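## Task

Unscrew tube 4's cap and lay it flat, opening facing down, in cap nest 4. Press the blue CYCLE key and keep the cap in that nest until the green lamp lights; the aspirate cycle runs once only. Then screw that cap back onto tube 4 until it will not turn further. Check caps 1, 2 and 3 and tighten any loose one until it stops; those three caps must stay on their tubes. Everything must stay in place without the robot holding it. Release, move the gripper clear (resting on READY or its housing is allowed), then press the green READY key; the job ends once READY is down. Do not press READY unless every step above was done correctly.

## Robot and tools

Robot: one 7-joint arm with a parallel two-finger gripper. Joints in column order: waist, shoulder, upper arm roll, elbow, forearm roll, wrist pitch, wrist roll. Stated ranges (rad): waist -6.283..6.283, shoulder -2.059..2.094, upper arm roll -6.283..6.283, elbow -0.192..3.927, forearm roll -6.283..6.283, wrist pitch -1.693..3.142, wrist roll -6.283..6.283. True limits may differ by up to 0.010 rad either way.

Workspace: a decapping station with tubes 1-4 ordered left to right as viewed from the arm base; a cap tray with nests 1-4 in the same order plus an amber lamp (aspirate running) and a green lamp (aspirate finished); one housing with a blue CYCLE key and a green READY key. A key must be pushed until it switches. Loose objects may occasionally get a short external nudge.

Scene frame: origin on the table surface directly under the arm base, +z up, +x forward, +y to the left when looking along +x. The base may sit tilted relative to the table. Reported hand position gets less accurate at long reach.

Tool execute_actions, argument actions: a list holding zero or one item. Empty list: no command, just returns state (with pictures). A motion item is {"rows": [...], "steps": n} with n from 1 to 15 (default 15, each step 1/30 s); each row is used for one step and the final row repeats if rows are fewer than steps. A motion needs at least 3 steps. A wait item is {"steps": n} with n up to 300; it returns after n steps counted from the previous result, and your reply time is included. Optional pictures: true adds camera images; otherwise images come only with an empty list.

Each row holds 8 numbers, each in [-1, 1]. The first 7 are joint offsets, not absolute angles: they are measured from the joint angles printed in the latest result that lists them (or, before any such result in a scene, and for later calls in the same reply, from the arm's angles when the action starts), never from the prior row. Scale: 1.0 equals 2.036 rad. So a row of zeros pulls the arm back to those reference angles; it is not a pause. A call is rejected if it would push a joint more than 0.010 rad beyond its range; a joint pushed past its real end is capped there and the result notes "joint sent to its limit" (no note does not prove there is room). The 8th number is the absolute gripper opening: +1 fully open, -1 closed. A rejected call sends nothing.

Motion limits: joint targets move at most 3.14 rad/s with 0.16 s ramp-up, all joints synchronized; each step's target stays within 0.623 rad of the measured angle, and is scaled back if it would move the hand more than 70 mm from where it is. Between calls the arm keeps heading to the last row's target until it nearly stops or a step is HELD. The last 3 steps of each action are run after its result, during your reply, before the next action starts; the simulation keeps running while you reply.

Results: end_effector_position (m) and end_effector_quat_wxyz give the gripper pose in the scene frame, plus linear and angular velocities. The position is the point between the closed finger pads, about 2 cm behind the fingertips; closing pushes the tips about 10 mm further along gripper +z. Fingers point along gripper +z and close along its y axis. Joint positions/velocities list the 7 joints (rad, rad/s) then pad gap (m; 0.084 open). grip_measured is the measured opening on the command scale. "joint command not followed" means the clearance check altered targets (mounts and posts count as arm). HELD marks steps where your row was partly or wholly not sent.

Gripping: to hold, command an opening clearly below grip_measured; lower squeezes harder (about 24 N per pad for parts up to ~6 cm). Slamming shut can overpress. Resending grip_measured gives a light hold.

Faults: if contact torque hits a joint's load limit (N m: waist 46, shoulder 46, upper arm roll 27.6, elbow 27.6, forearm roll 27.6, wrist pitch 18.4, wrist roll 18.4, held weight included), the arm stops, backs that joint off, pauses 10 s and drops the rest of the call. Holding loads heats motors: MOTOR HOT at 65 °C, and at 80 °C an OVER-TEMPERATURE FAULT brakes the arm until cool. Avoid all stops, drops, slips, hard impacts and heavy pushing, and never knock anything off the table, which ends the scene.

Tool zoom_image: camera is cam_head_left or cam_head_right (both 896x504); region is [x0, y0, x1, y1] in pixels from the top-left, at most 504x504; it enlarges that camera's newest image.

Tool finished_scene: scene is the current scene number; ends and grades it irreversibly, and the result gives the next task. Replying without any tool call ends everything.

Order: unscrew the target cap, place it mouth down in its nest, release, press CYCLE, wait for green, retrieve and screw the cap on until it stops, check the other caps, release and move clear, press READY, then call finished_scene.

Each tool is called after "Emit:" as name(argument=value, ...) on one line, values as JSON.

## Session

Emit:
execute_actions(actions=[])

Scene clock: 0.00 s of 11600.00 s.
end_effector_position=(+0.0257, +0.6076, +0.2229) grip_measured=+1.00 end_effector_quat_wxyz=(-0.302, +0.176, +0.824, -0.447) end_effector_velocity=(+0.001, +0.000, -0.001) end_effector_angular_velocity=(-0.000, -0.002, -0.001)
Joint positions: [ 1.718  0.162 -0.275  1.912  0.469  2.013 -1.139  0.084]
Joint velocities: [-0.     0.    -0.001 -0.    -0.001 -0.    -0.     0.   ]

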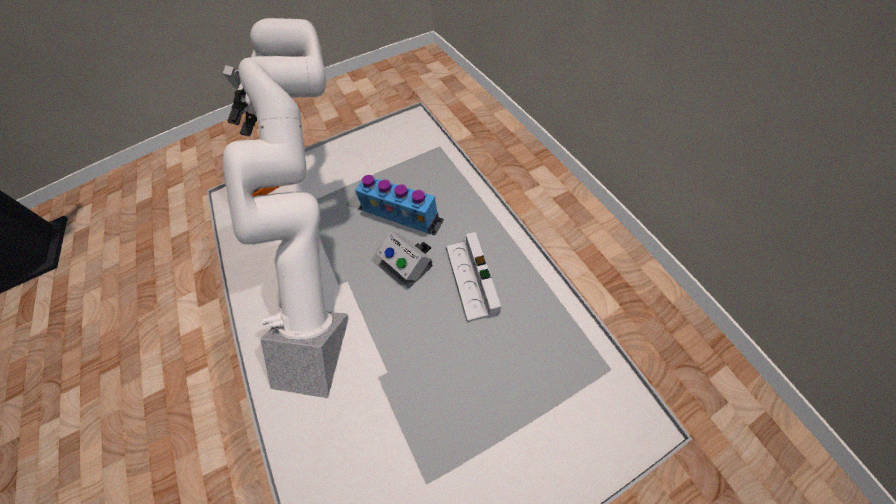

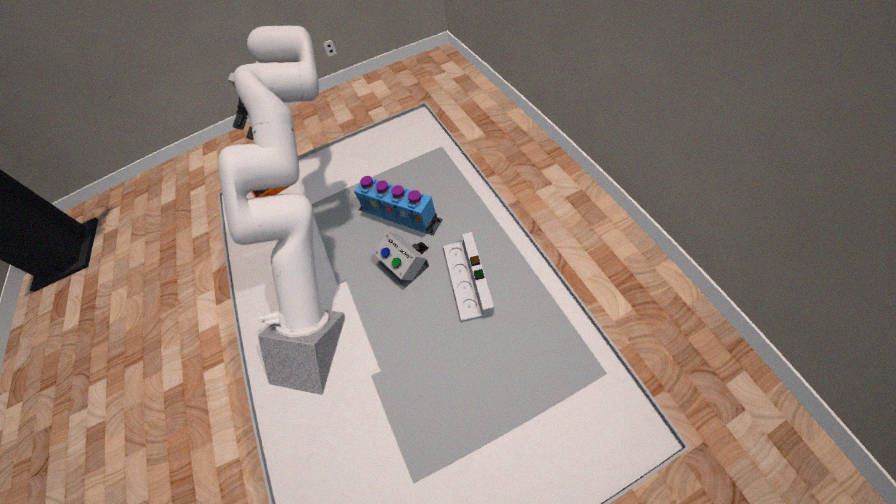

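Emit:
zoom_image(camera="cam_head_left", region=[330, 150, 530, 340])

Emit:
zoom_image(camera="cam_head_right", region=[330, 150, 530, 340])

Emit:
zoom_image(camera="cam_head_left", region=[190, 0, 390, 420])

Region (330, 150, 530, 340) of cam_head_left's 896x504 image, scaled by 2.520, with more detail than that image has; it fills the top 479 rows of this view, and the rest is white.

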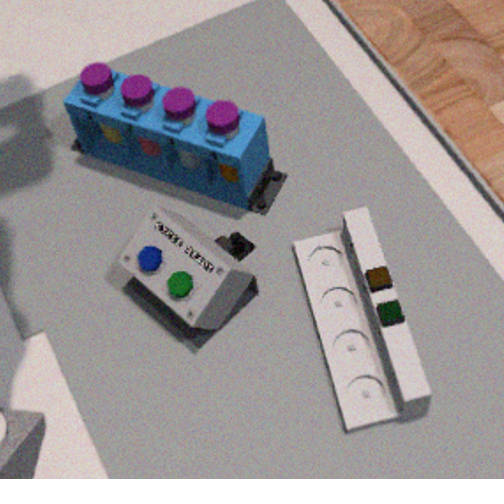

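Region (330, 150, 530, 340) of cam_head_right's 896x504 image, scaled by 2.520, with more detail than that image has; it fills the top 479 rows of this view, and the rest is white.

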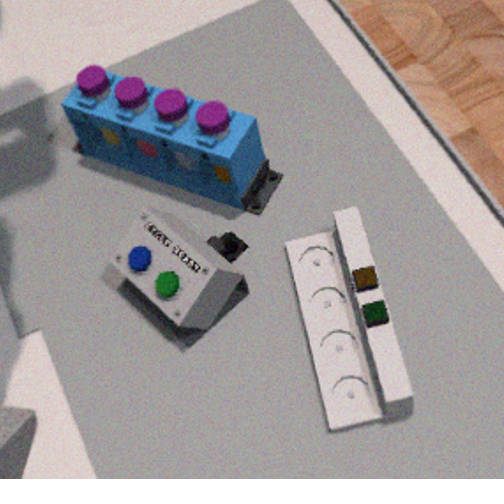

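Region (190, 0, 390, 420) of cam_head_left's 896x504 image, scaled by 1.200, with more detail than that image has; it fills the left 240 columns of this view, and the rest is white.

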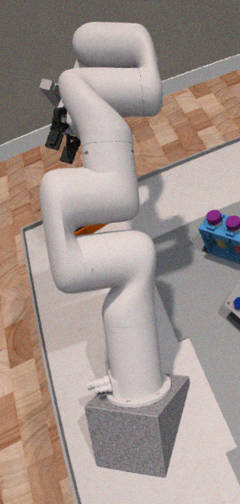

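Emit:
zoom_image(camera="cam_head_left", region=[400, 90, 470, 160])

Emit:
zoom_image(camera="cam_head_left", region=[590, 350, 710, 460])

Emit:
zoom_image(camera="cam_head_left", region=[250, 270, 450, 504])

Emit:
zoom_image(camera="cam_head_left", region=[190, 60, 330, 220])

Region (400, 90, 470, 160) of cam_head_left's 896x504 image, scaled by 7.200, with more detail than that image has.

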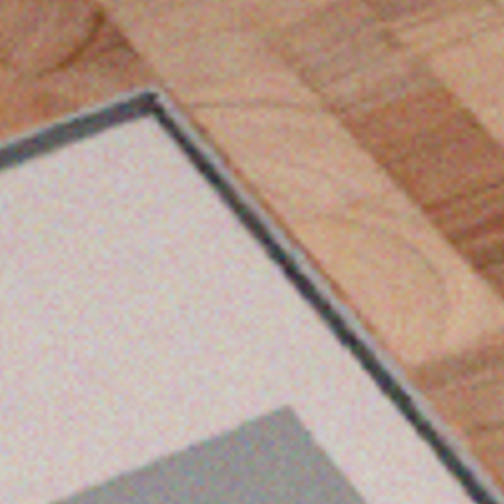

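Region (590, 350, 710, 460) of cam_head_left's 896x504 image, scaled by 4.200, with more detail than that image has; it fills the top 462 rows of this view, and the rest is white.

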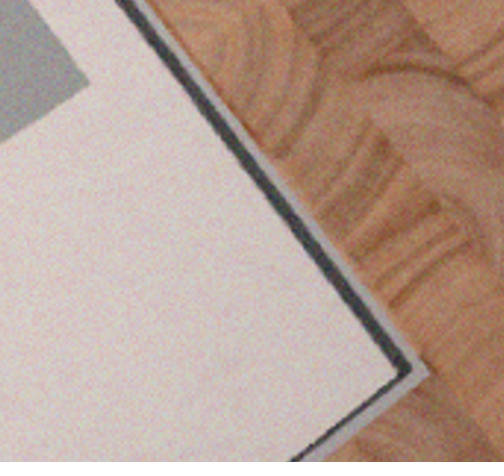

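Region (250, 270, 450, 504) of cam_head_left's 896x504 image, scaled by 2.154, with more detail than that image has; it fills the left 431 columns of this view, and the rest is white.

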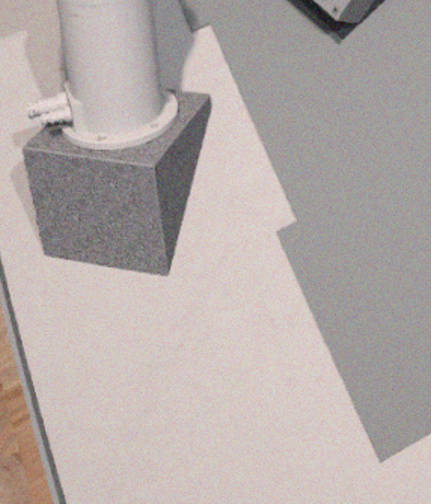

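Region (190, 60, 330, 220) of cam_head_left's 896x504 image, scaled by 3.150, with more detail than that image has; it fills the left 441 columns of this view, and the rest is white.

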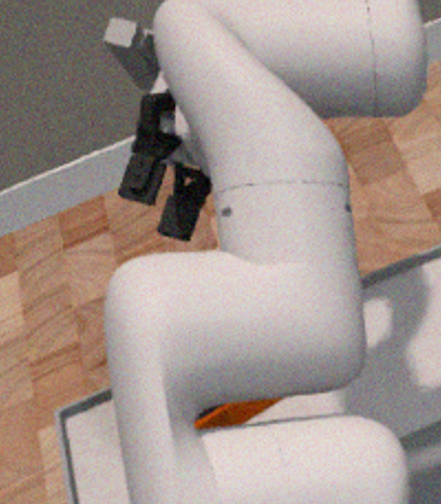

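Emit:
zoom_image(camera="cam_head_left", region=[350, 165, 450, 245])

Emit:
zoom_image(camera="cam_head_left", region=[430, 225, 520, 330])

Emit:
zoom_image(camera="cam_head_left", region=[365, 222, 445, 297])

Region (350, 165, 450, 245) of cam_head_left's 896x504 image, scaled by 5.040, with more detail than that image has; it fills the top 403 rows of this view, and the rest is white.

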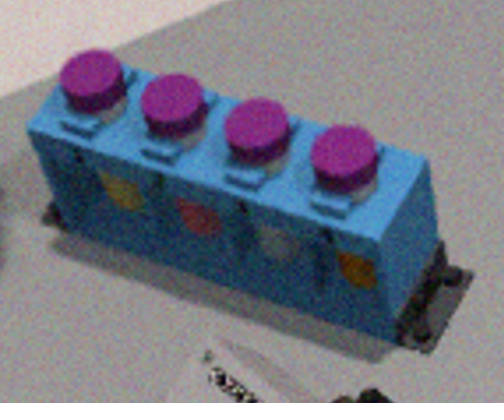

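Region (430, 225, 520, 330) of cam_head_left's 896x504 image, scaled by 4.800, with more detail than that image has; it fills the left 432 columns of this view, and the rest is white.

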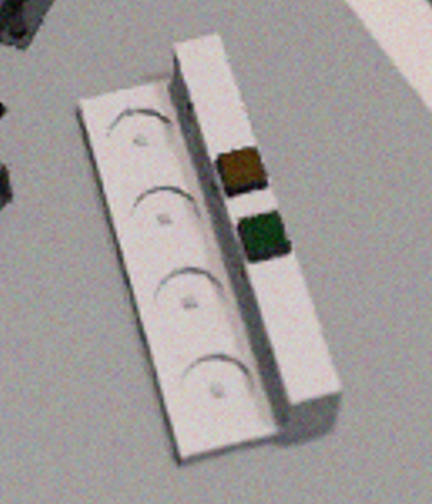

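Region (365, 222, 445, 297) of cam_head_left's 896x504 image, scaled by 6.300, with more detail than that image has; it fills the top 472 rows of this view, and the rest is white.

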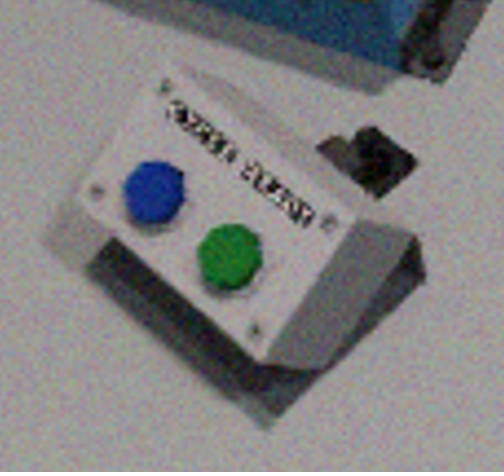

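Emit:
execute_actions(actions=[{"rows": [[-0.03,-0.05,-0.007,-0.025,-0.012,-0.025,0.05,1],[-0.06,-0.1,-0.014,-0.05,-0.024,-0.05,0.1,1],[-0.09,-0.15,-0.02,-0.075,-0.036,-0.075,0.15,1],[-0.12,-0.2,-0.028,-0.1,-0.048,-0.1,0.2,1],[-0.15,-0.25,-0.035,-0.125,-0.06,-0.125,0.25,1],[-0.18,-0.3,-0.042,-0.15,-0.072,-0.15,0.3,1],[-0.21,-0.35,-0.049,-0.175,-0.084,-0.175,0.35,1],[-0.24,-0.4,-0.056,-0.2,-0.096,-0.2,0.4,1],[-0.27,-0.45,-0.063,-0.225,-0.108,-0.225,0.45,1],[-0.3,-0.5,-0.07,-0.25,-0.12,-0.25,0.5,1]], "steps": 15}])

Emit:
execute_actions(actions=[{"steps": 20}], pictures=true)

Scene clock: 5.93 s of 11600.00 s.
end_effector_position=(+0.1461, +0.6100, +0.2381) grip_measured=+1.00 end_effector_quat_wxyz=(-0.256, +0.405, +0.795, -0.372) end_effector_velocity=(+0.383, -0.054, -0.001) end_effector_angular_velocity=(-0.272, -0.860, -1.255)
Joint positions: [ 1.563 -0.078 -0.312  1.784  0.407  1.884 -0.9    0.084]
Joint velocities: [-0.537 -0.661 -0.143 -0.456 -0.217 -0.438  0.665 -0.   ]
Steps of this call (steps 1 to 166: nothing new was sent; steps 167 to 178: the first 12 steps of this action). Readings (joint positions):
167: [1.718 0.161 -0.275 1.911 0.469 2.013 -1.138]
168: [1.716 0.158 -0.274 1.908 0.468 2.010 -1.133]
170: [1.695 0.124 -0.275 1.885 0.459 1.991 -1.094]
174: [1.630 0.015 -0.297 1.840 0.434 1.940 -0.993]
178: the state above

Scene clock: 6.60 s of 11600.00 s.
end_effector_position=(+0.3536, +0.5243, +0.3251) grip_measured=+1.00 end_effector_quat_wxyz=(-0.198, +0.785, +0.562, -0.170) end_effector_velocity=(+0.239, -0.206, +0.189) end_effector_angular_velocity=(+0.010, -0.523, -1.406)
Joint positions: [ 1.255 -0.591 -0.384  1.526  0.283  1.627 -0.386  0.084]
Joint velocities: [-0.454 -0.818 -0.105 -0.379 -0.183 -0.375  0.817  0.   ]
Kept back: nothing.
Steps of this call (steps 1 to 3: the last 3 steps of your previous action; steps 4 to 20: the robot went on to your last target). Readings (joint positions):
1: [1.545 -0.100 -0.316 1.769 0.400 1.869 -0.878]
2: [1.528 -0.123 -0.321 1.754 0.393 1.855 -0.855]
4: [1.495 -0.170 -0.328 1.726 0.379 1.827 -0.808]
8: [1.432 -0.271 -0.343 1.674 0.354 1.775 -0.707]
20: the state above

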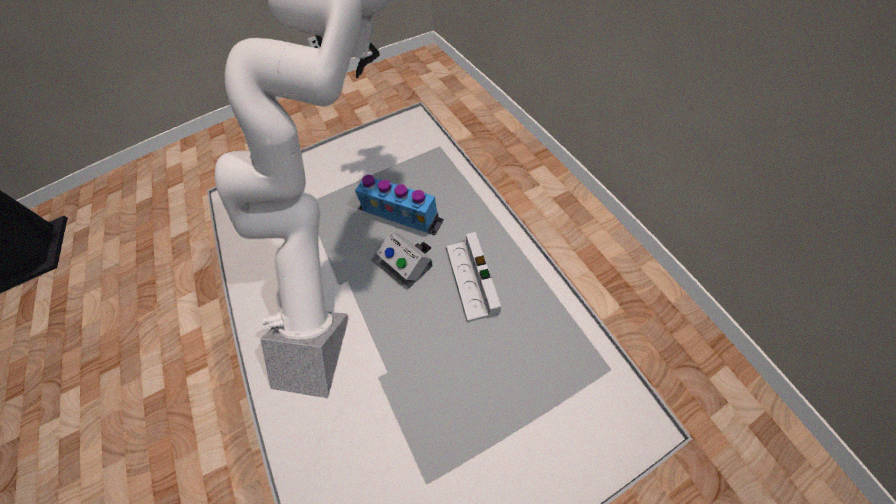

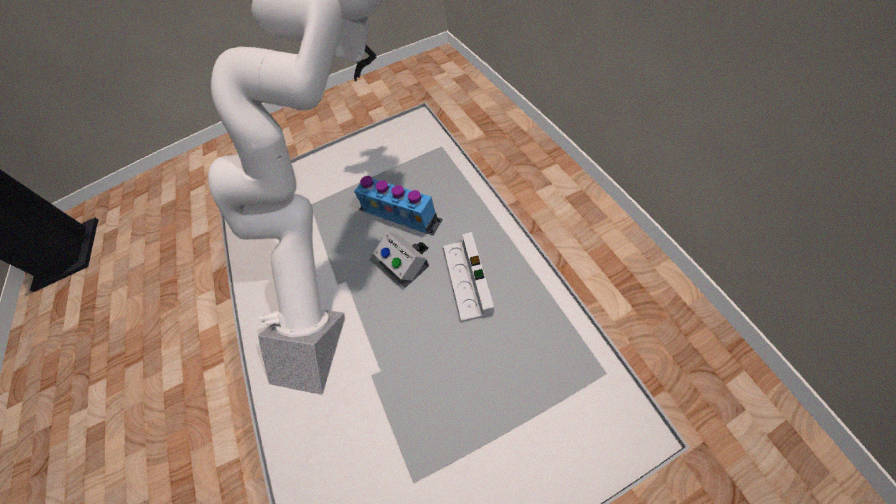

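Emit:
execute_actions(actions=[{"rows": [[-0.4241,-0.2826,-0.0824,-0.5142,-0.139,-0.2598,0.6866,1]], "steps": 15}])

Emit:
execute_actions(actions=[{"steps": 45}], pictures=true)

Scene clock: 7.10 s of 11600.00 s.
end_effector_position=(+0.4496, +0.3730, +0.3290) grip_measured=+1.00 end_effector_quat_wxyz=(-0.120, +0.965, +0.230, -0.041) end_effector_velocity=(+0.075, -0.364, -0.116) end_effector_angular_velocity=(-0.496, -0.209, -1.649)
Joint positions: [ 0.908 -0.892 -0.459  1.189  0.157  1.386  0.018  0.084]
Joint velocities: [-0.838 -0.442 -0.15  -0.905 -0.255 -0.465  0.902  0.   ]
Steps of this call (steps 1 to 3: the robot went on to your last target; steps 4 to 15: the first 12 steps of this action). Readings (joint positions):
4: [1.193 -0.701 -0.398 1.474 0.259 1.576 -0.276]
5: [1.174 -0.727 -0.402 1.459 0.251 1.560 -0.251]
7: [1.126 -0.765 -0.414 1.414 0.232 1.523 -0.202]
11: [1.020 -0.830 -0.438 1.303 0.192 1.451 -0.096]
15: the state above

Scene clock: 8.60 s of 11600.00 s.
end_effector_position=(+0.3853, +0.1638, +0.2003) grip_measured=+1.00 end_effector_quat_wxyz=(-0.000, +0.896, -0.445, -0.000) end_effector_velocity=(-0.000, -0.000, -0.000) end_effector_angular_velocity=(+0.003, +0.001, -0.003)
Joint positions: [ 0.391 -1.166 -0.551  0.479  0.     1.098  1.011  0.084]
Joint velocities: [ 0.    -0.    -0.002 -0.     0.002  0.001  0.001  0.   ]
Kept back: nothing.
Steps of this call (steps 1 to 3: the last 3 steps of your previous action; steps 4 to 45: the robot went on to your last target). Readings (joint positions):
1: [0.880 -0.907 -0.464 1.158 0.148 1.371 0.049]
2: [0.853 -0.921 -0.469 1.127 0.140 1.356 0.081]
4: [0.801 -0.949 -0.478 1.061 0.124 1.327 0.147]
8: [0.707 -0.998 -0.495 0.927 0.096 1.274 0.290]
45: the state above
The arm was judged still, so your last target was given up. Only a new action makes it travel on or press farther. Fingers that are still opening or closing keep moving.

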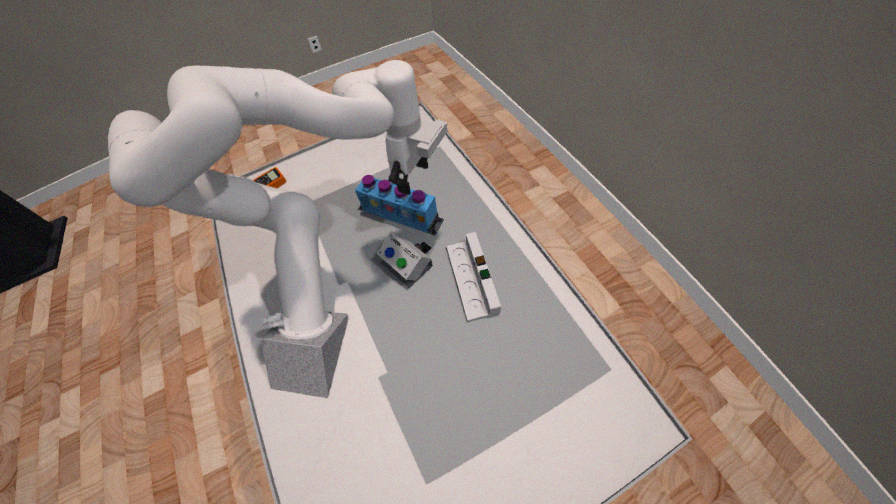

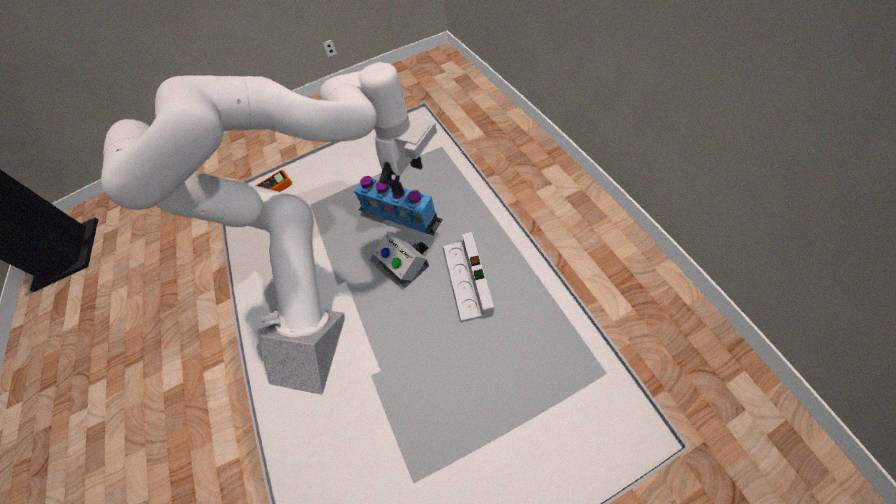

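Emit:
zoom_image(camera="cam_head_left", region=[360, 110, 460, 220])

Emit:
zoom_image(camera="cam_head_right", region=[350, 110, 450, 220])

Region (360, 110, 460, 220) of cam_head_left's 896x504 image, scaled by 4.582, with more detail than that image has; it fills the left 458 columns of this view, and the rest is white.

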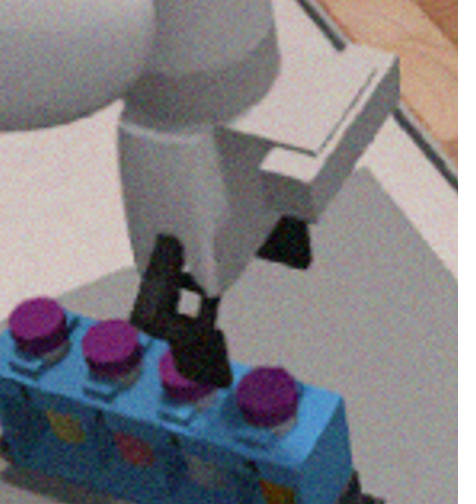

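Region (350, 110, 450, 220) of cam_head_right's 896x504 image, scaled by 4.582, with more detail than that image has; it fills the left 458 columns of this view, and the rest is white.

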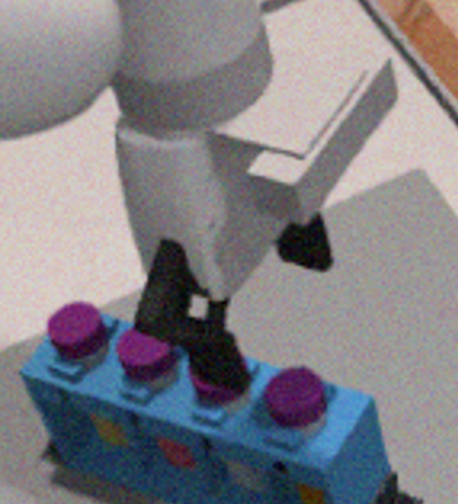

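Emit:
execute_actions(actions=[{"rows": [[0.022,0.0317,-0.0093,-0.0501,0,-0.0876,0,0.3]], "steps": 15}])

Emit:
execute_actions(actions=[{"steps": 8}], pictures=true)

Emit:
zoom_image(camera="cam_head_left", region=[380, 150, 450, 220])

Emit:
zoom_image(camera="cam_head_right", region=[375, 150, 445, 220])

Scene clock: 9.43 s of 11600.00 s.
end_effector_position=(+0.3854, +0.1639, +0.1520) grip_measured=+0.29 end_effector_quat_wxyz=(+0.000, +0.896, -0.445, -0.000) end_effector_velocity=(+0.015, +0.001, -0.004) end_effector_angular_velocity=(+0.008, -0.056, -0.003)
Joint positions: [ 0.435 -1.104 -0.569  0.381  0.     0.927  1.011  0.056]
Joint velocities: [ 0.013  0.017 -0.009 -0.012  0.001 -0.089  0.    -0.   ]
Steps of this call (steps 1 to 13: nothing new was sent; steps 14 to 25: the first 12 steps of this action). Readings (joint positions):
14: [0.391 -1.166 -0.551 0.479 0.000 1.098 1.011]
15: [0.392 -1.165 -0.552 0.477 0.000 1.092 1.011]
17: [0.402 -1.151 -0.557 0.456 0.000 1.048 1.011]
21: [0.429 -1.112 -0.567 0.390 0.000 0.954 1.011]
25: the state above

Scene clock: 9.70 s of 11600.00 s.
end_effector_position=(+0.3856, +0.1639, +0.1506) grip_measured=+0.29 end_effector_quat_wxyz=(-0.000, +0.896, -0.445, +0.000) end_effector_velocity=(-0.002, +0.000, -0.003) end_effector_angular_velocity=(-0.001, +0.005, +0.002)
Joint positions: [ 0.436 -1.102 -0.57   0.378  0.     0.92   1.011  0.056]
Joint velocities: [ 0.002  0.002  0.001 -0.005 -0.    -0.003 -0.    -0.   ]
Kept back: nothing.
Steps of this call (steps 1 to 3: the last 3 steps of your previous action; steps 4 to 8: the robot went on to your last target). Readings (joint positions):
1: [0.435 -1.104 -0.570 0.381 0.000 0.925 1.011]
2: [0.435 -1.103 -0.570 0.380 0.000 0.923 1.011]
4: [0.436 -1.103 -0.570 0.379 0.000 0.921 1.011]
8: the state above

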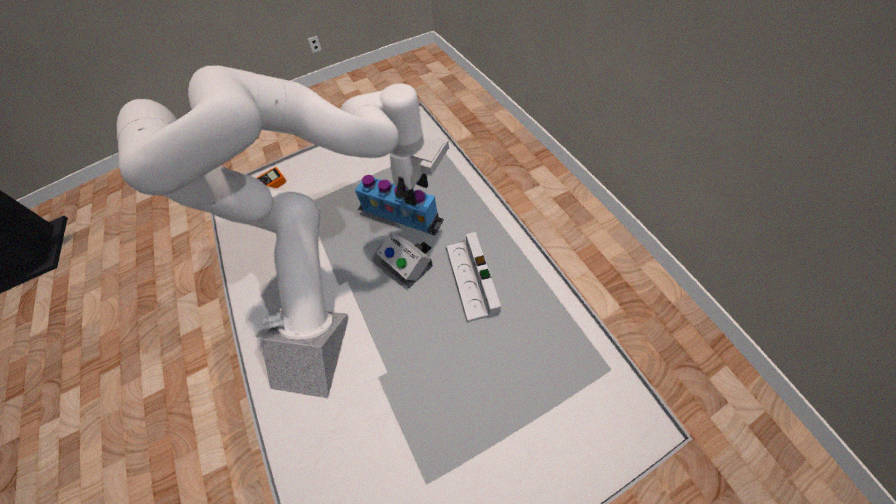

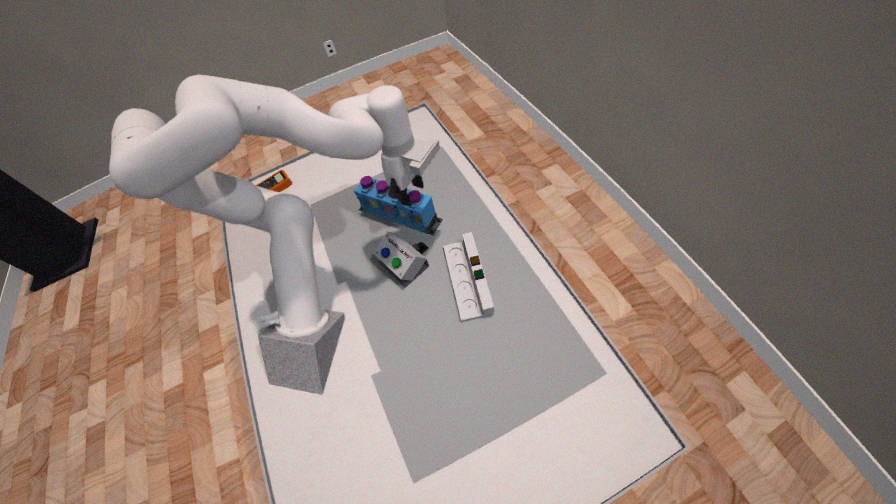

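Region (380, 150, 450, 220) of cam_head_left's 896x504 image, scaled by 7.200, with more detail than that image has.

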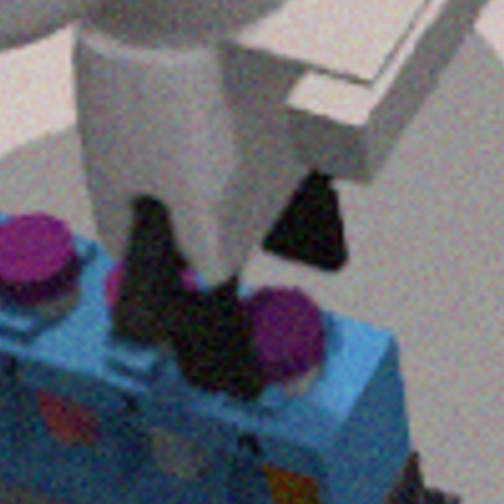

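Region (375, 150, 445, 220) of cam_head_right's 896x504 image, scaled by 7.200, with more detail than that image has.

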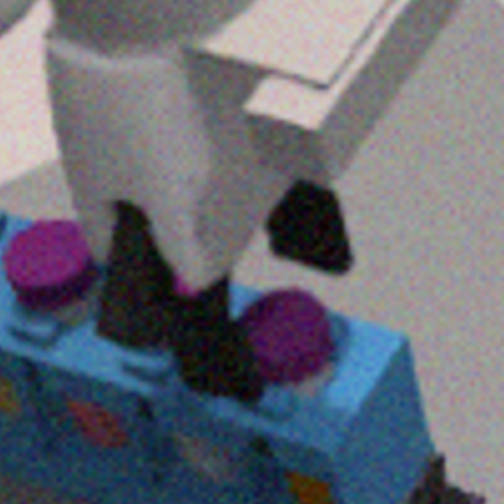

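Emit:
execute_actions(actions=[{"rows": [[0.009,0.013,-0.004,-0.019,0,-0.035,0,0.3]], "steps": 15}])

Emit:
execute_actions(actions=[{"steps": 5}], pictures=true)

Emit:
zoom_image(camera="cam_head_left", region=[380, 150, 450, 220])

Emit:
zoom_image(camera="cam_head_right", region=[375, 150, 445, 220])

Scene clock: 10.47 s of 11600.00 s.
end_effector_position=(+0.3839, +0.1636, +0.1326) grip_measured=+0.29 end_effector_quat_wxyz=(-0.000, +0.896, -0.445, +0.001) end_effector_velocity=(+0.002, +0.000, -0.003) end_effector_angular_velocity=(+0.002, -0.010, -0.001)
Joint positions: [ 0.454 -1.077 -0.578  0.341  0.     0.851  1.011  0.056]
Joint velocities: [ 0.005  0.006 -0.004 -0.007  0.    -0.025 -0.001 -0.   ]
Steps of this call (steps 1 to 11: the robot went on to your last target; steps 12 to 23: the first 12 steps of this action). Readings (joint positions):
12: [0.436 -1.102 -0.570 0.377 0.000 0.919 1.011]
13: [0.437 -1.100 -0.571 0.375 0.000 0.914 1.011]
15: [0.444 -1.091 -0.574 0.362 0.000 0.888 1.011]
19: [0.452 -1.079 -0.577 0.342 0.000 0.859 1.011]
23: the state above

Scene clock: 10.63 s of 11600.00 s.
end_effector_position=(+0.3839, +0.1636, +0.1322) grip_measured=+0.29 end_effector_quat_wxyz=(-0.001, +0.896, -0.445, +0.001) end_effector_velocity=(-0.001, +0.000, -0.002) end_effector_angular_velocity=(+0.002, +0.002, -0.002)
Joint positions: [ 0.454 -1.076 -0.578  0.34   0.     0.849  1.011  0.056]
Joint velocities: [ 0.001  0.002 -0.    -0.003  0.003 -0.004  0.     0.   ]
Kept back: nothing.
Steps of this call (steps 1 to 3: the last 3 steps of your previous action; steps 4 to 5: the robot went on to your last target). Readings (joint positions):
1: [0.454 -1.076 -0.578 0.340 0.000 0.850 1.011]
2: [0.454 -1.076 -0.578 0.340 0.000 0.850 1.011]
4: [0.454 -1.076 -0.578 0.340 0.000 0.849 1.011]
5: the state above

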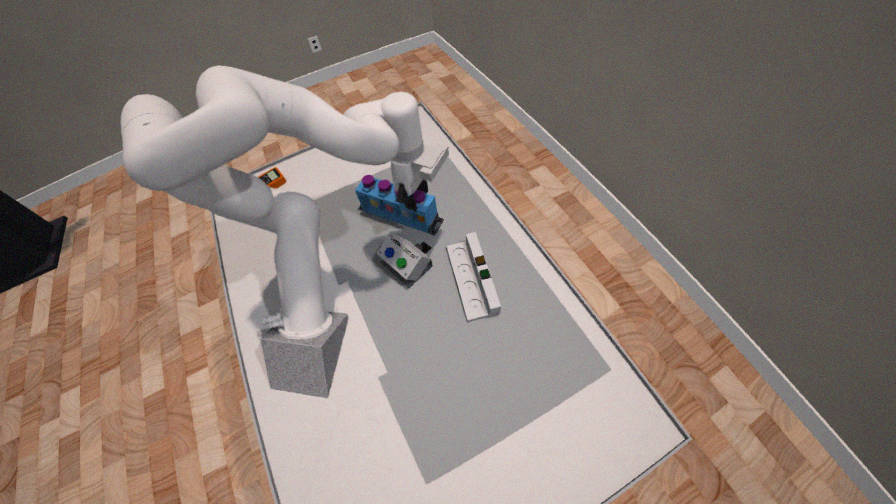

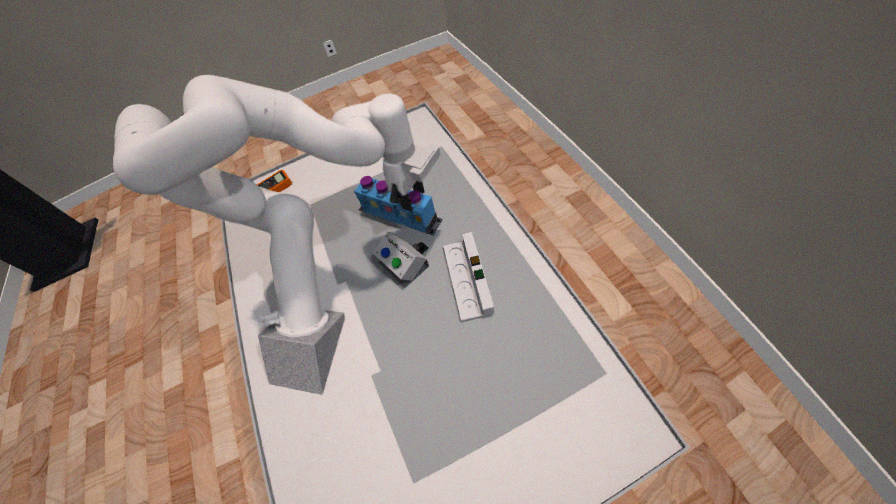

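Region (380, 150, 450, 220) of cam_head_left's 896x504 image, scaled by 7.200, with more detail than that image has.

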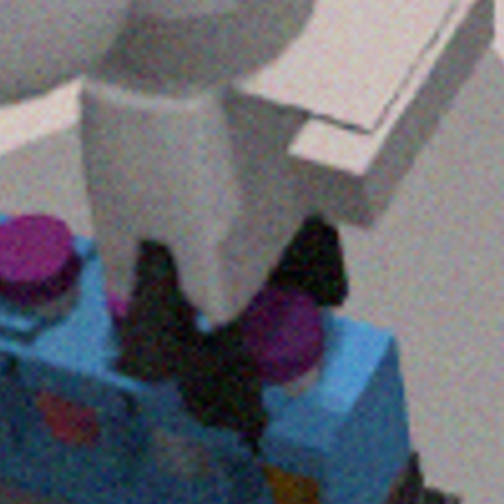

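Region (375, 150, 445, 220) of cam_head_right's 896x504 image, scaled by 7.200, with more detail than that image has.

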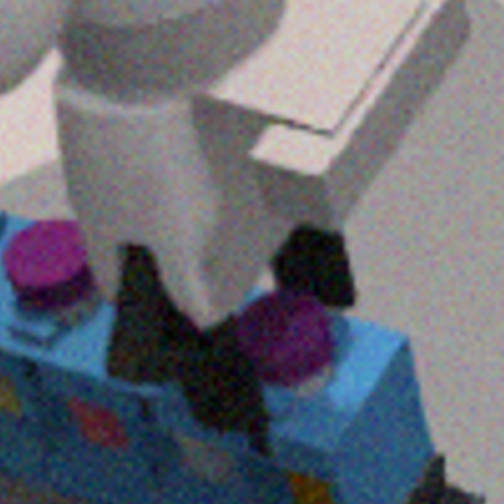

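Emit:
execute_actions(actions=[{"rows": [[0,0,0,0,0,0,0,0.2],[0,0,0,0,0,0,0,0.1],[0,0,0,0,0,0,0,0.0],[0,0,0,0,0,0,0,-0.05],[0,0,0,0,0,0,0,-0.1],[0,0,0,0,0,0,0,-0.15],[0,0,0,0,0,0,0,-0.2],[0,0,0,0,0,0,0,-0.25],[0,0,0,0,0,0,0,-0.3],[0,0,0,0,0,0,0,-0.35]], "steps": 15}])

Emit:
execute_actions(actions=[{"steps": 5}], pictures=true)

Emit:
zoom_image(camera="cam_head_left", region=[380, 150, 450, 220])

Emit:
zoom_image(camera="cam_head_right", region=[375, 150, 445, 220])

Scene clock: 11.20 s of 11600.00 s.
end_effector_position=(+0.3870, +0.1656, +0.1341) grip_measured=-0.16 end_effector_quat_wxyz=(-0.004, +0.896, -0.443, +0.005) end_effector_velocity=(-0.002, -0.003, -0.002) end_effector_angular_velocity=(-0.002, +0.003, -0.003)
Joint positions: [ 0.457 -1.077 -0.575  0.344  0.003  0.842  1.011  0.037]
Joint velocities: [-0.005 -0.003 -0.004 -0.008 -0.004  0.    -0.001  0.006]
Steps of this call (steps 1 to 5: the robot went on to your last target; steps 6 to 17: the first 12 steps of this action). Readings (joint positions):
6: [0.454 -1.076 -0.578 0.339 0.000 0.849 1.011]
7: [0.454 -1.076 -0.578 0.339 0.000 0.849 1.011]
9: [0.455 -1.076 -0.578 0.340 0.001 0.848 1.011]
13: [0.457 -1.077 -0.575 0.344 0.003 0.843 1.011]
17: the state above

Scene clock: 11.37 s of 11600.00 s.
end_effector_position=(+0.3865, +0.1650, +0.1338) grip_measured=-0.13 end_effector_quat_wxyz=(-0.004, +0.896, -0.444, +0.005) end_effector_velocity=(-0.003, -0.003, -0.002) end_effector_angular_velocity=(-0.003, +0.007, -0.005)
Joint positions: [ 0.456 -1.077 -0.576  0.342  0.002  0.843  1.011  0.039]
Joint velocities: [-0.006 -0.002 -0.005 -0.007 -0.004  0.005 -0.001  0.008]
Kept back: nothing.
Steps of this call (steps 1 to 3: the last 3 steps of your previous action; steps 4 to 5: the robot went on to your last target). Readings (joint positions):
1: [0.457 -1.077 -0.576 0.343 0.003 0.842 1.011]
2: [0.456 -1.077 -0.576 0.343 0.002 0.842 1.011]
4: [0.456 -1.077 -0.576 0.343 0.002 0.843 1.011]
5: the state above

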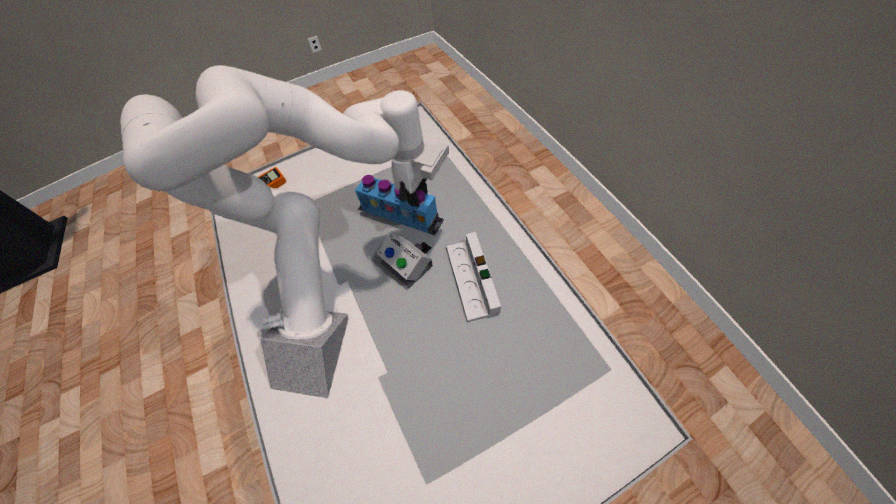

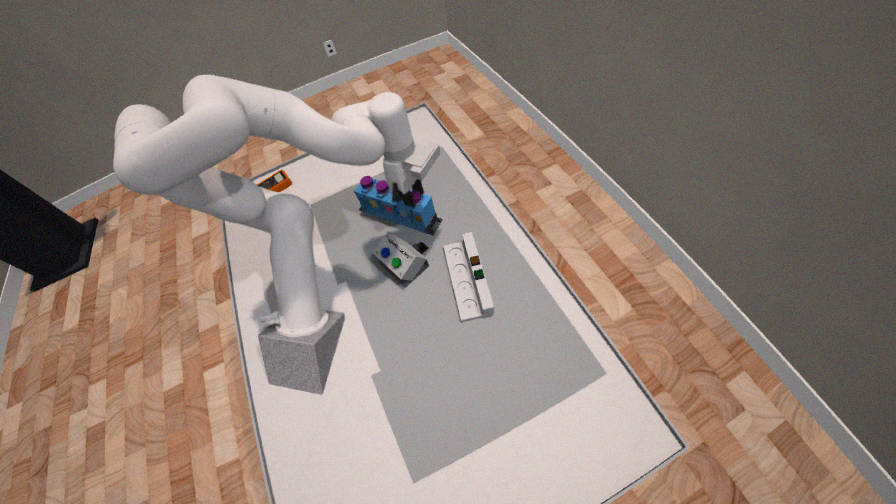

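Region (380, 150, 450, 220) of cam_head_left's 896x504 image, scaled by 7.200, with more detail than that image has.

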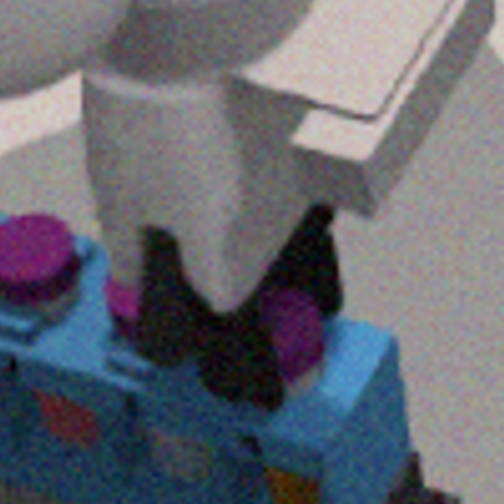

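Region (375, 150, 445, 220) of cam_head_right's 896x504 image, scaled by 7.200, with more detail than that image has.

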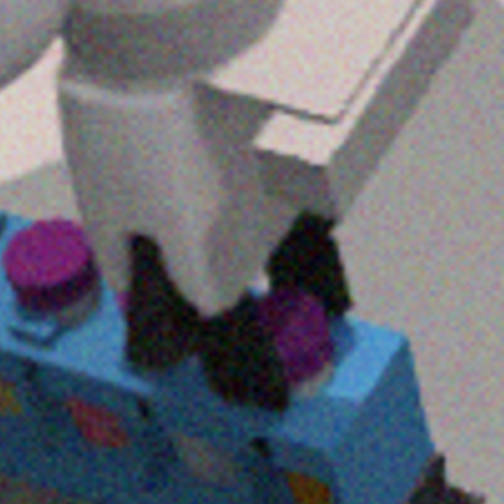

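Emit:
execute_actions(actions=[{"rows": [[0,0,0,0,0,0,0,0.2],[0,0,0,0,0,0,0,0.2],[0.0133,0.0142,-0.0034,0.0044,-0.001,-0.0083,0,0.2]], "steps": 15}])

Emit:
execute_actions(actions=[{"rows": [[0,0,0,0,0,0,0,0.1],[0,0,0,0,0,0,0,0.0],[0,0,0,0,0,0,0,-0.05],[0,0,0,0,0,0,0,-0.1],[0,0,0,0,0,0,0,-0.15],[0,0,0,0,0,0,0,-0.2],[0,0,0,0,0,0,0,-0.25],[0,0,0,0,0,0,0,-0.3],[0,0,0,0,0,0,0,-0.35],[0,0,0,0,0,0,0,-0.4]], "steps": 15}])

Emit:
execute_actions(actions=[{"steps": 8}], pictures=true)

Emit:
zoom_image(camera="cam_head_right", region=[375, 150, 445, 220])

Scene clock: 12.60 s of 11600.00 s.
end_effector_position=(+0.3866, +0.1657, +0.1261) grip_measured=+0.19 end_effector_quat_wxyz=(+0.002, +0.898, -0.441, -0.002) end_effector_velocity=(+0.008, +0.010, +0.000) end_effector_angular_velocity=(+0.009, -0.015, +0.020)
Joint positions: [ 0.48  -1.048 -0.585  0.347 -0.001  0.83   1.011  0.052]
Joint velocities: [ 0.028  0.013  0.008  0.014  0.008 -0.026  0.     0.   ]
Steps of this call (steps 1 to 15: the robot went on to your last target; steps 16 to 25: nothing new was sent; steps 26 to 37: the first 12 steps of this action). Readings (joint positions):
26: [0.454 -1.076 -0.579 0.341 0.000 0.843 1.011]
27: [0.454 -1.076 -0.579 0.340 -0.000 0.844 1.011]
29: [0.455 -1.072 -0.583 0.338 -0.003 0.845 1.011]
33: [0.473 -1.053 -0.586 0.342 -0.003 0.835 1.011]
37: the state above

Scene clock: 13.10 s of 11600.00 s.
end_effector_position=(+0.3894, +0.1673, +0.1277) grip_measured=-0.24 end_effector_quat_wxyz=(-0.000, +0.898, -0.440, +0.001) end_effector_velocity=(-0.002, -0.001, -0.001) end_effector_angular_velocity=(-0.001, +0.005, -0.001)
Joint positions: [ 0.483 -1.048 -0.583  0.351  0.     0.824  1.011  0.033]
Joint velocities: [-0.    -0.001 -0.003 -0.002 -0.003  0.004 -0.001 -0.   ]
Steps of this call (steps 1 to 3: the last 3 steps of your previous action; steps 4 to 15: the first 12 steps of this action, its rows measured from where the robot was after step 3). Readings (joint positions):
3: [0.482 -1.048 -0.584 0.348 -0.001 0.828 1.011]
4: [0.482 -1.048 -0.584 0.348 -0.000 0.828 1.011]
5: [0.482 -1.048 -0.584 0.348 -0.000 0.827 1.011]
7: [0.482 -1.048 -0.584 0.350 -0.000 0.827 1.011]
11: [0.482 -1.049 -0.583 0.351 0.000 0.825 1.011]
15: the state above

Scene clock: 13.37 s of 11600.00 s.
end_effector_position=(+0.3890, +0.1671, +0.1275) grip_measured=-0.24 end_effector_quat_wxyz=(-0.000, +0.898, -0.440, +0.000) end_effector_velocity=(-0.001, +0.000, -0.001) end_effector_angular_velocity=(-0.000, +0.001, +0.000)
Joint positions: [ 0.482 -1.048 -0.583  0.35  -0.     0.825  1.011  0.033]
Joint velocities: [-0.001 -0.     0.001 -0.002  0.001 -0.001 -0.     0.   ]
Kept back: nothing.
Steps of this call (steps 1 to 3: the last 3 steps of your previous action; steps 4 to 8: the robot went on to your last target). Readings (joint positions):
1: [0.483 -1.048 -0.583 0.351 0.000 0.824 1.011]
2: [0.483 -1.048 -0.583 0.351 0.000 0.825 1.011]
4: [0.482 -1.048 -0.583 0.351 0.000 0.825 1.011]
8: the state above

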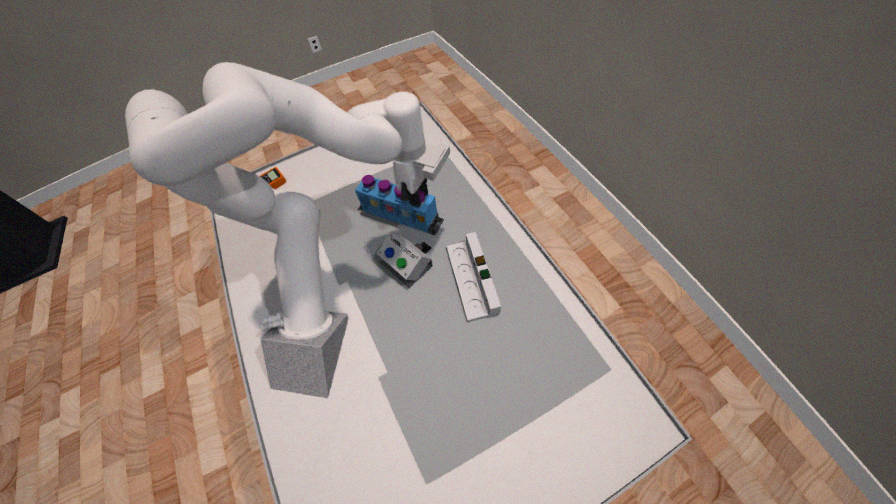

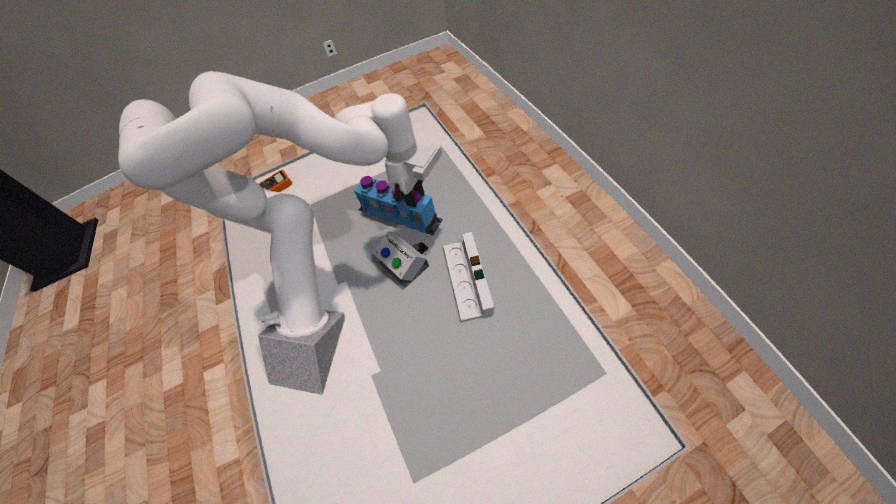

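Region (375, 150, 445, 220) of cam_head_right's 896x504 image, scaled by 7.200, with more detail than that image has.

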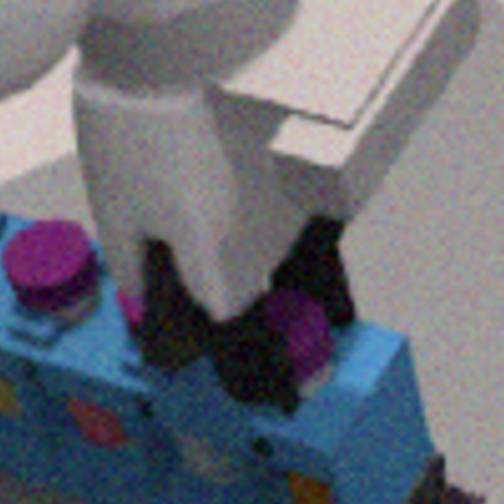

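Emit:
execute_actions(actions=[{"rows": [[0.0006,0.0003,0,0.001,0,0,0,-0.6],[0.0006,0.0003,0,0.001,0,0,0,-0.8],[0.0006,0.0003,0,0.001,0,0,-0.03,-0.9],[0.0006,0.0003,0,0.001,0,0,-0.06,-0.9],[0.0006,0.0003,0,0.001,0,0,-0.09,-0.9],[0.0006,0.0003,0,0.001,0,0,-0.12,-0.9],[0.0006,0.0003,0,0.001,0,0,-0.15,-0.9],[0.0006,0.0003,0,0.001,0,0,-0.18,-0.9],[0.0006,0.0003,0,0.001,0,0,-0.21,-0.9],[0.0006,0.0003,0,0.001,0,0,-0.24,-0.9],[0.0006,0.0003,0,0.001,0,0,-0.27,-0.9],[0.0006,0.0003,0,0.001,0,0,-0.3,-0.9],[0.0006,0.0003,0,0.001,0,0,-0.33,-0.9],[0.0006,0.0003,0,0.001,0,0,-0.36,-0.9],[0.0006,0.0003,0,0.001,0,0,-0.39,-0.9]], "steps": 15}])

Emit:
execute_actions(actions=[{"steps": 10}], pictures=true)

Emit:
zoom_image(camera="cam_head_right", region=[375, 150, 445, 220])

Scene clock: 14.03 s of 11600.00 s.
end_effector_position=(+0.3893, +0.1672, +0.1275) grip_measured=-0.24 end_effector_quat_wxyz=(-0.000, +0.955, -0.297, +0.000) end_effector_velocity=(+0.001, +0.001, +0.001) end_effector_angular_velocity=(+0.000, -0.001, +1.618)
Joint positions: [ 0.483 -1.047 -0.583  0.351 -0.     0.825  0.705  0.033]
Joint velocities: [ 0.002 -0.     0.     0.003  0.     0.001 -1.617  0.   ]
Steps of this call (steps 1 to 8: the robot went on to your last target; steps 9 to 20: the first 12 steps of this action). Readings (joint positions):
9: [0.482 -1.049 -0.583 0.349 -0.000 0.824 1.011]
10: [0.482 -1.048 -0.583 0.350 -0.000 0.824 1.011]
12: [0.483 -1.048 -0.583 0.350 -0.000 0.825 1.005]
16: [0.483 -1.048 -0.583 0.351 -0.000 0.825 0.899]
20: the state above

Scene clock: 14.37 s of 11600.00 s.
end_effector_position=(+0.3894, +0.1674, +0.1278) grip_measured=-0.24 end_effector_quat_wxyz=(-0.000, +0.997, -0.076, +0.000) end_effector_velocity=(+0.001, +0.000, +0.000) end_effector_angular_velocity=(+0.000, -0.001, +0.394)
Joint positions: [ 0.484 -1.048 -0.583  0.352 -0.     0.826  0.253  0.033]
Joint velocities: [ 0.    -0.    -0.     0.001 -0.     0.    -0.394  0.   ]
Kept back: nothing.
Steps of this call (steps 1 to 3: the last 3 steps of your previous action; steps 4 to 10: the robot went on to your last target). Readings (joint positions):
1: [0.483 -1.047 -0.583 0.351 -0.000 0.825 0.650]
2: [0.483 -1.047 -0.583 0.352 -0.000 0.825 0.593]
4: [0.483 -1.048 -0.583 0.352 -0.000 0.825 0.477]
8: [0.484 -1.048 -0.583 0.352 -0.000 0.826 0.292]
10: the state above

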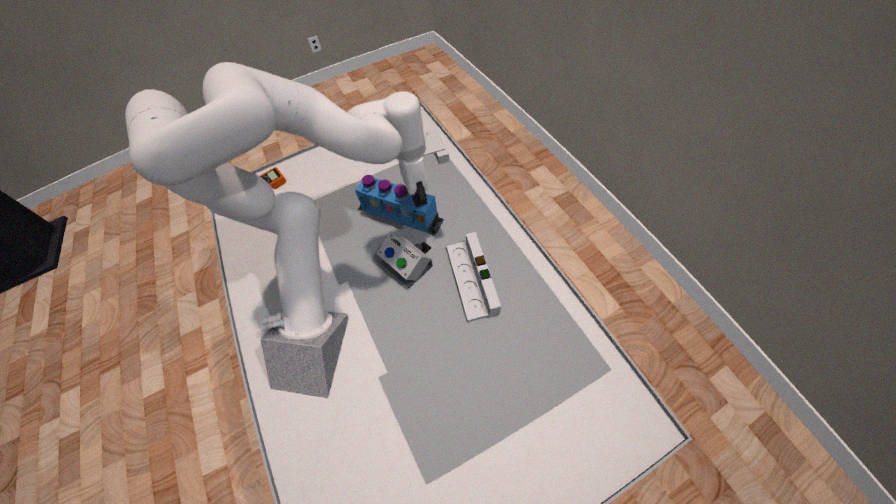

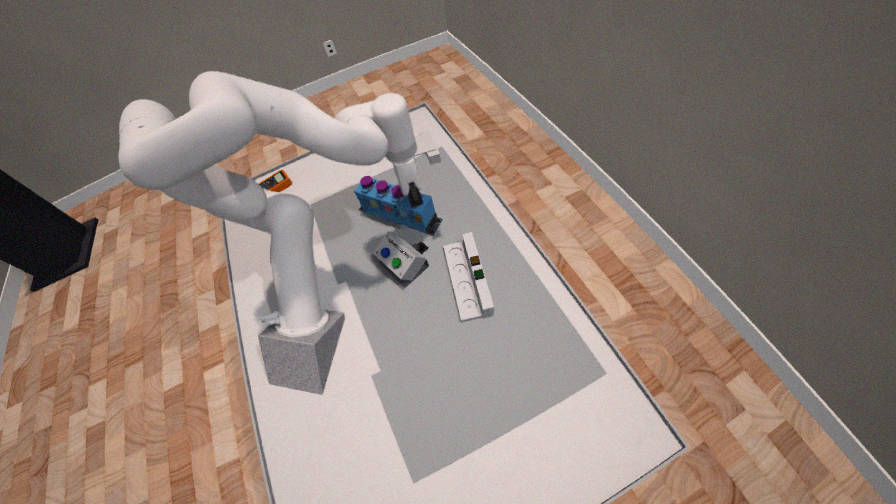

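Region (375, 150, 445, 220) of cam_head_right's 896x504 image, scaled by 7.200, with more detail than that image has.

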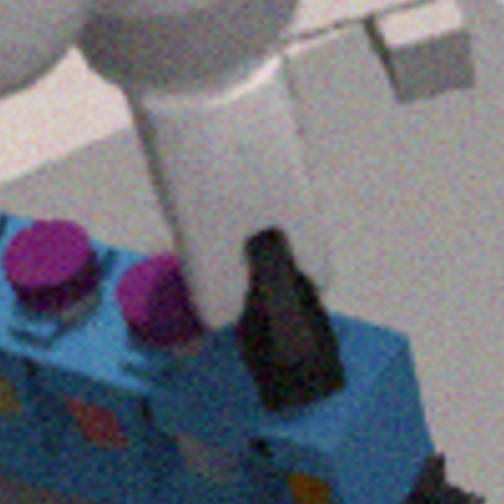

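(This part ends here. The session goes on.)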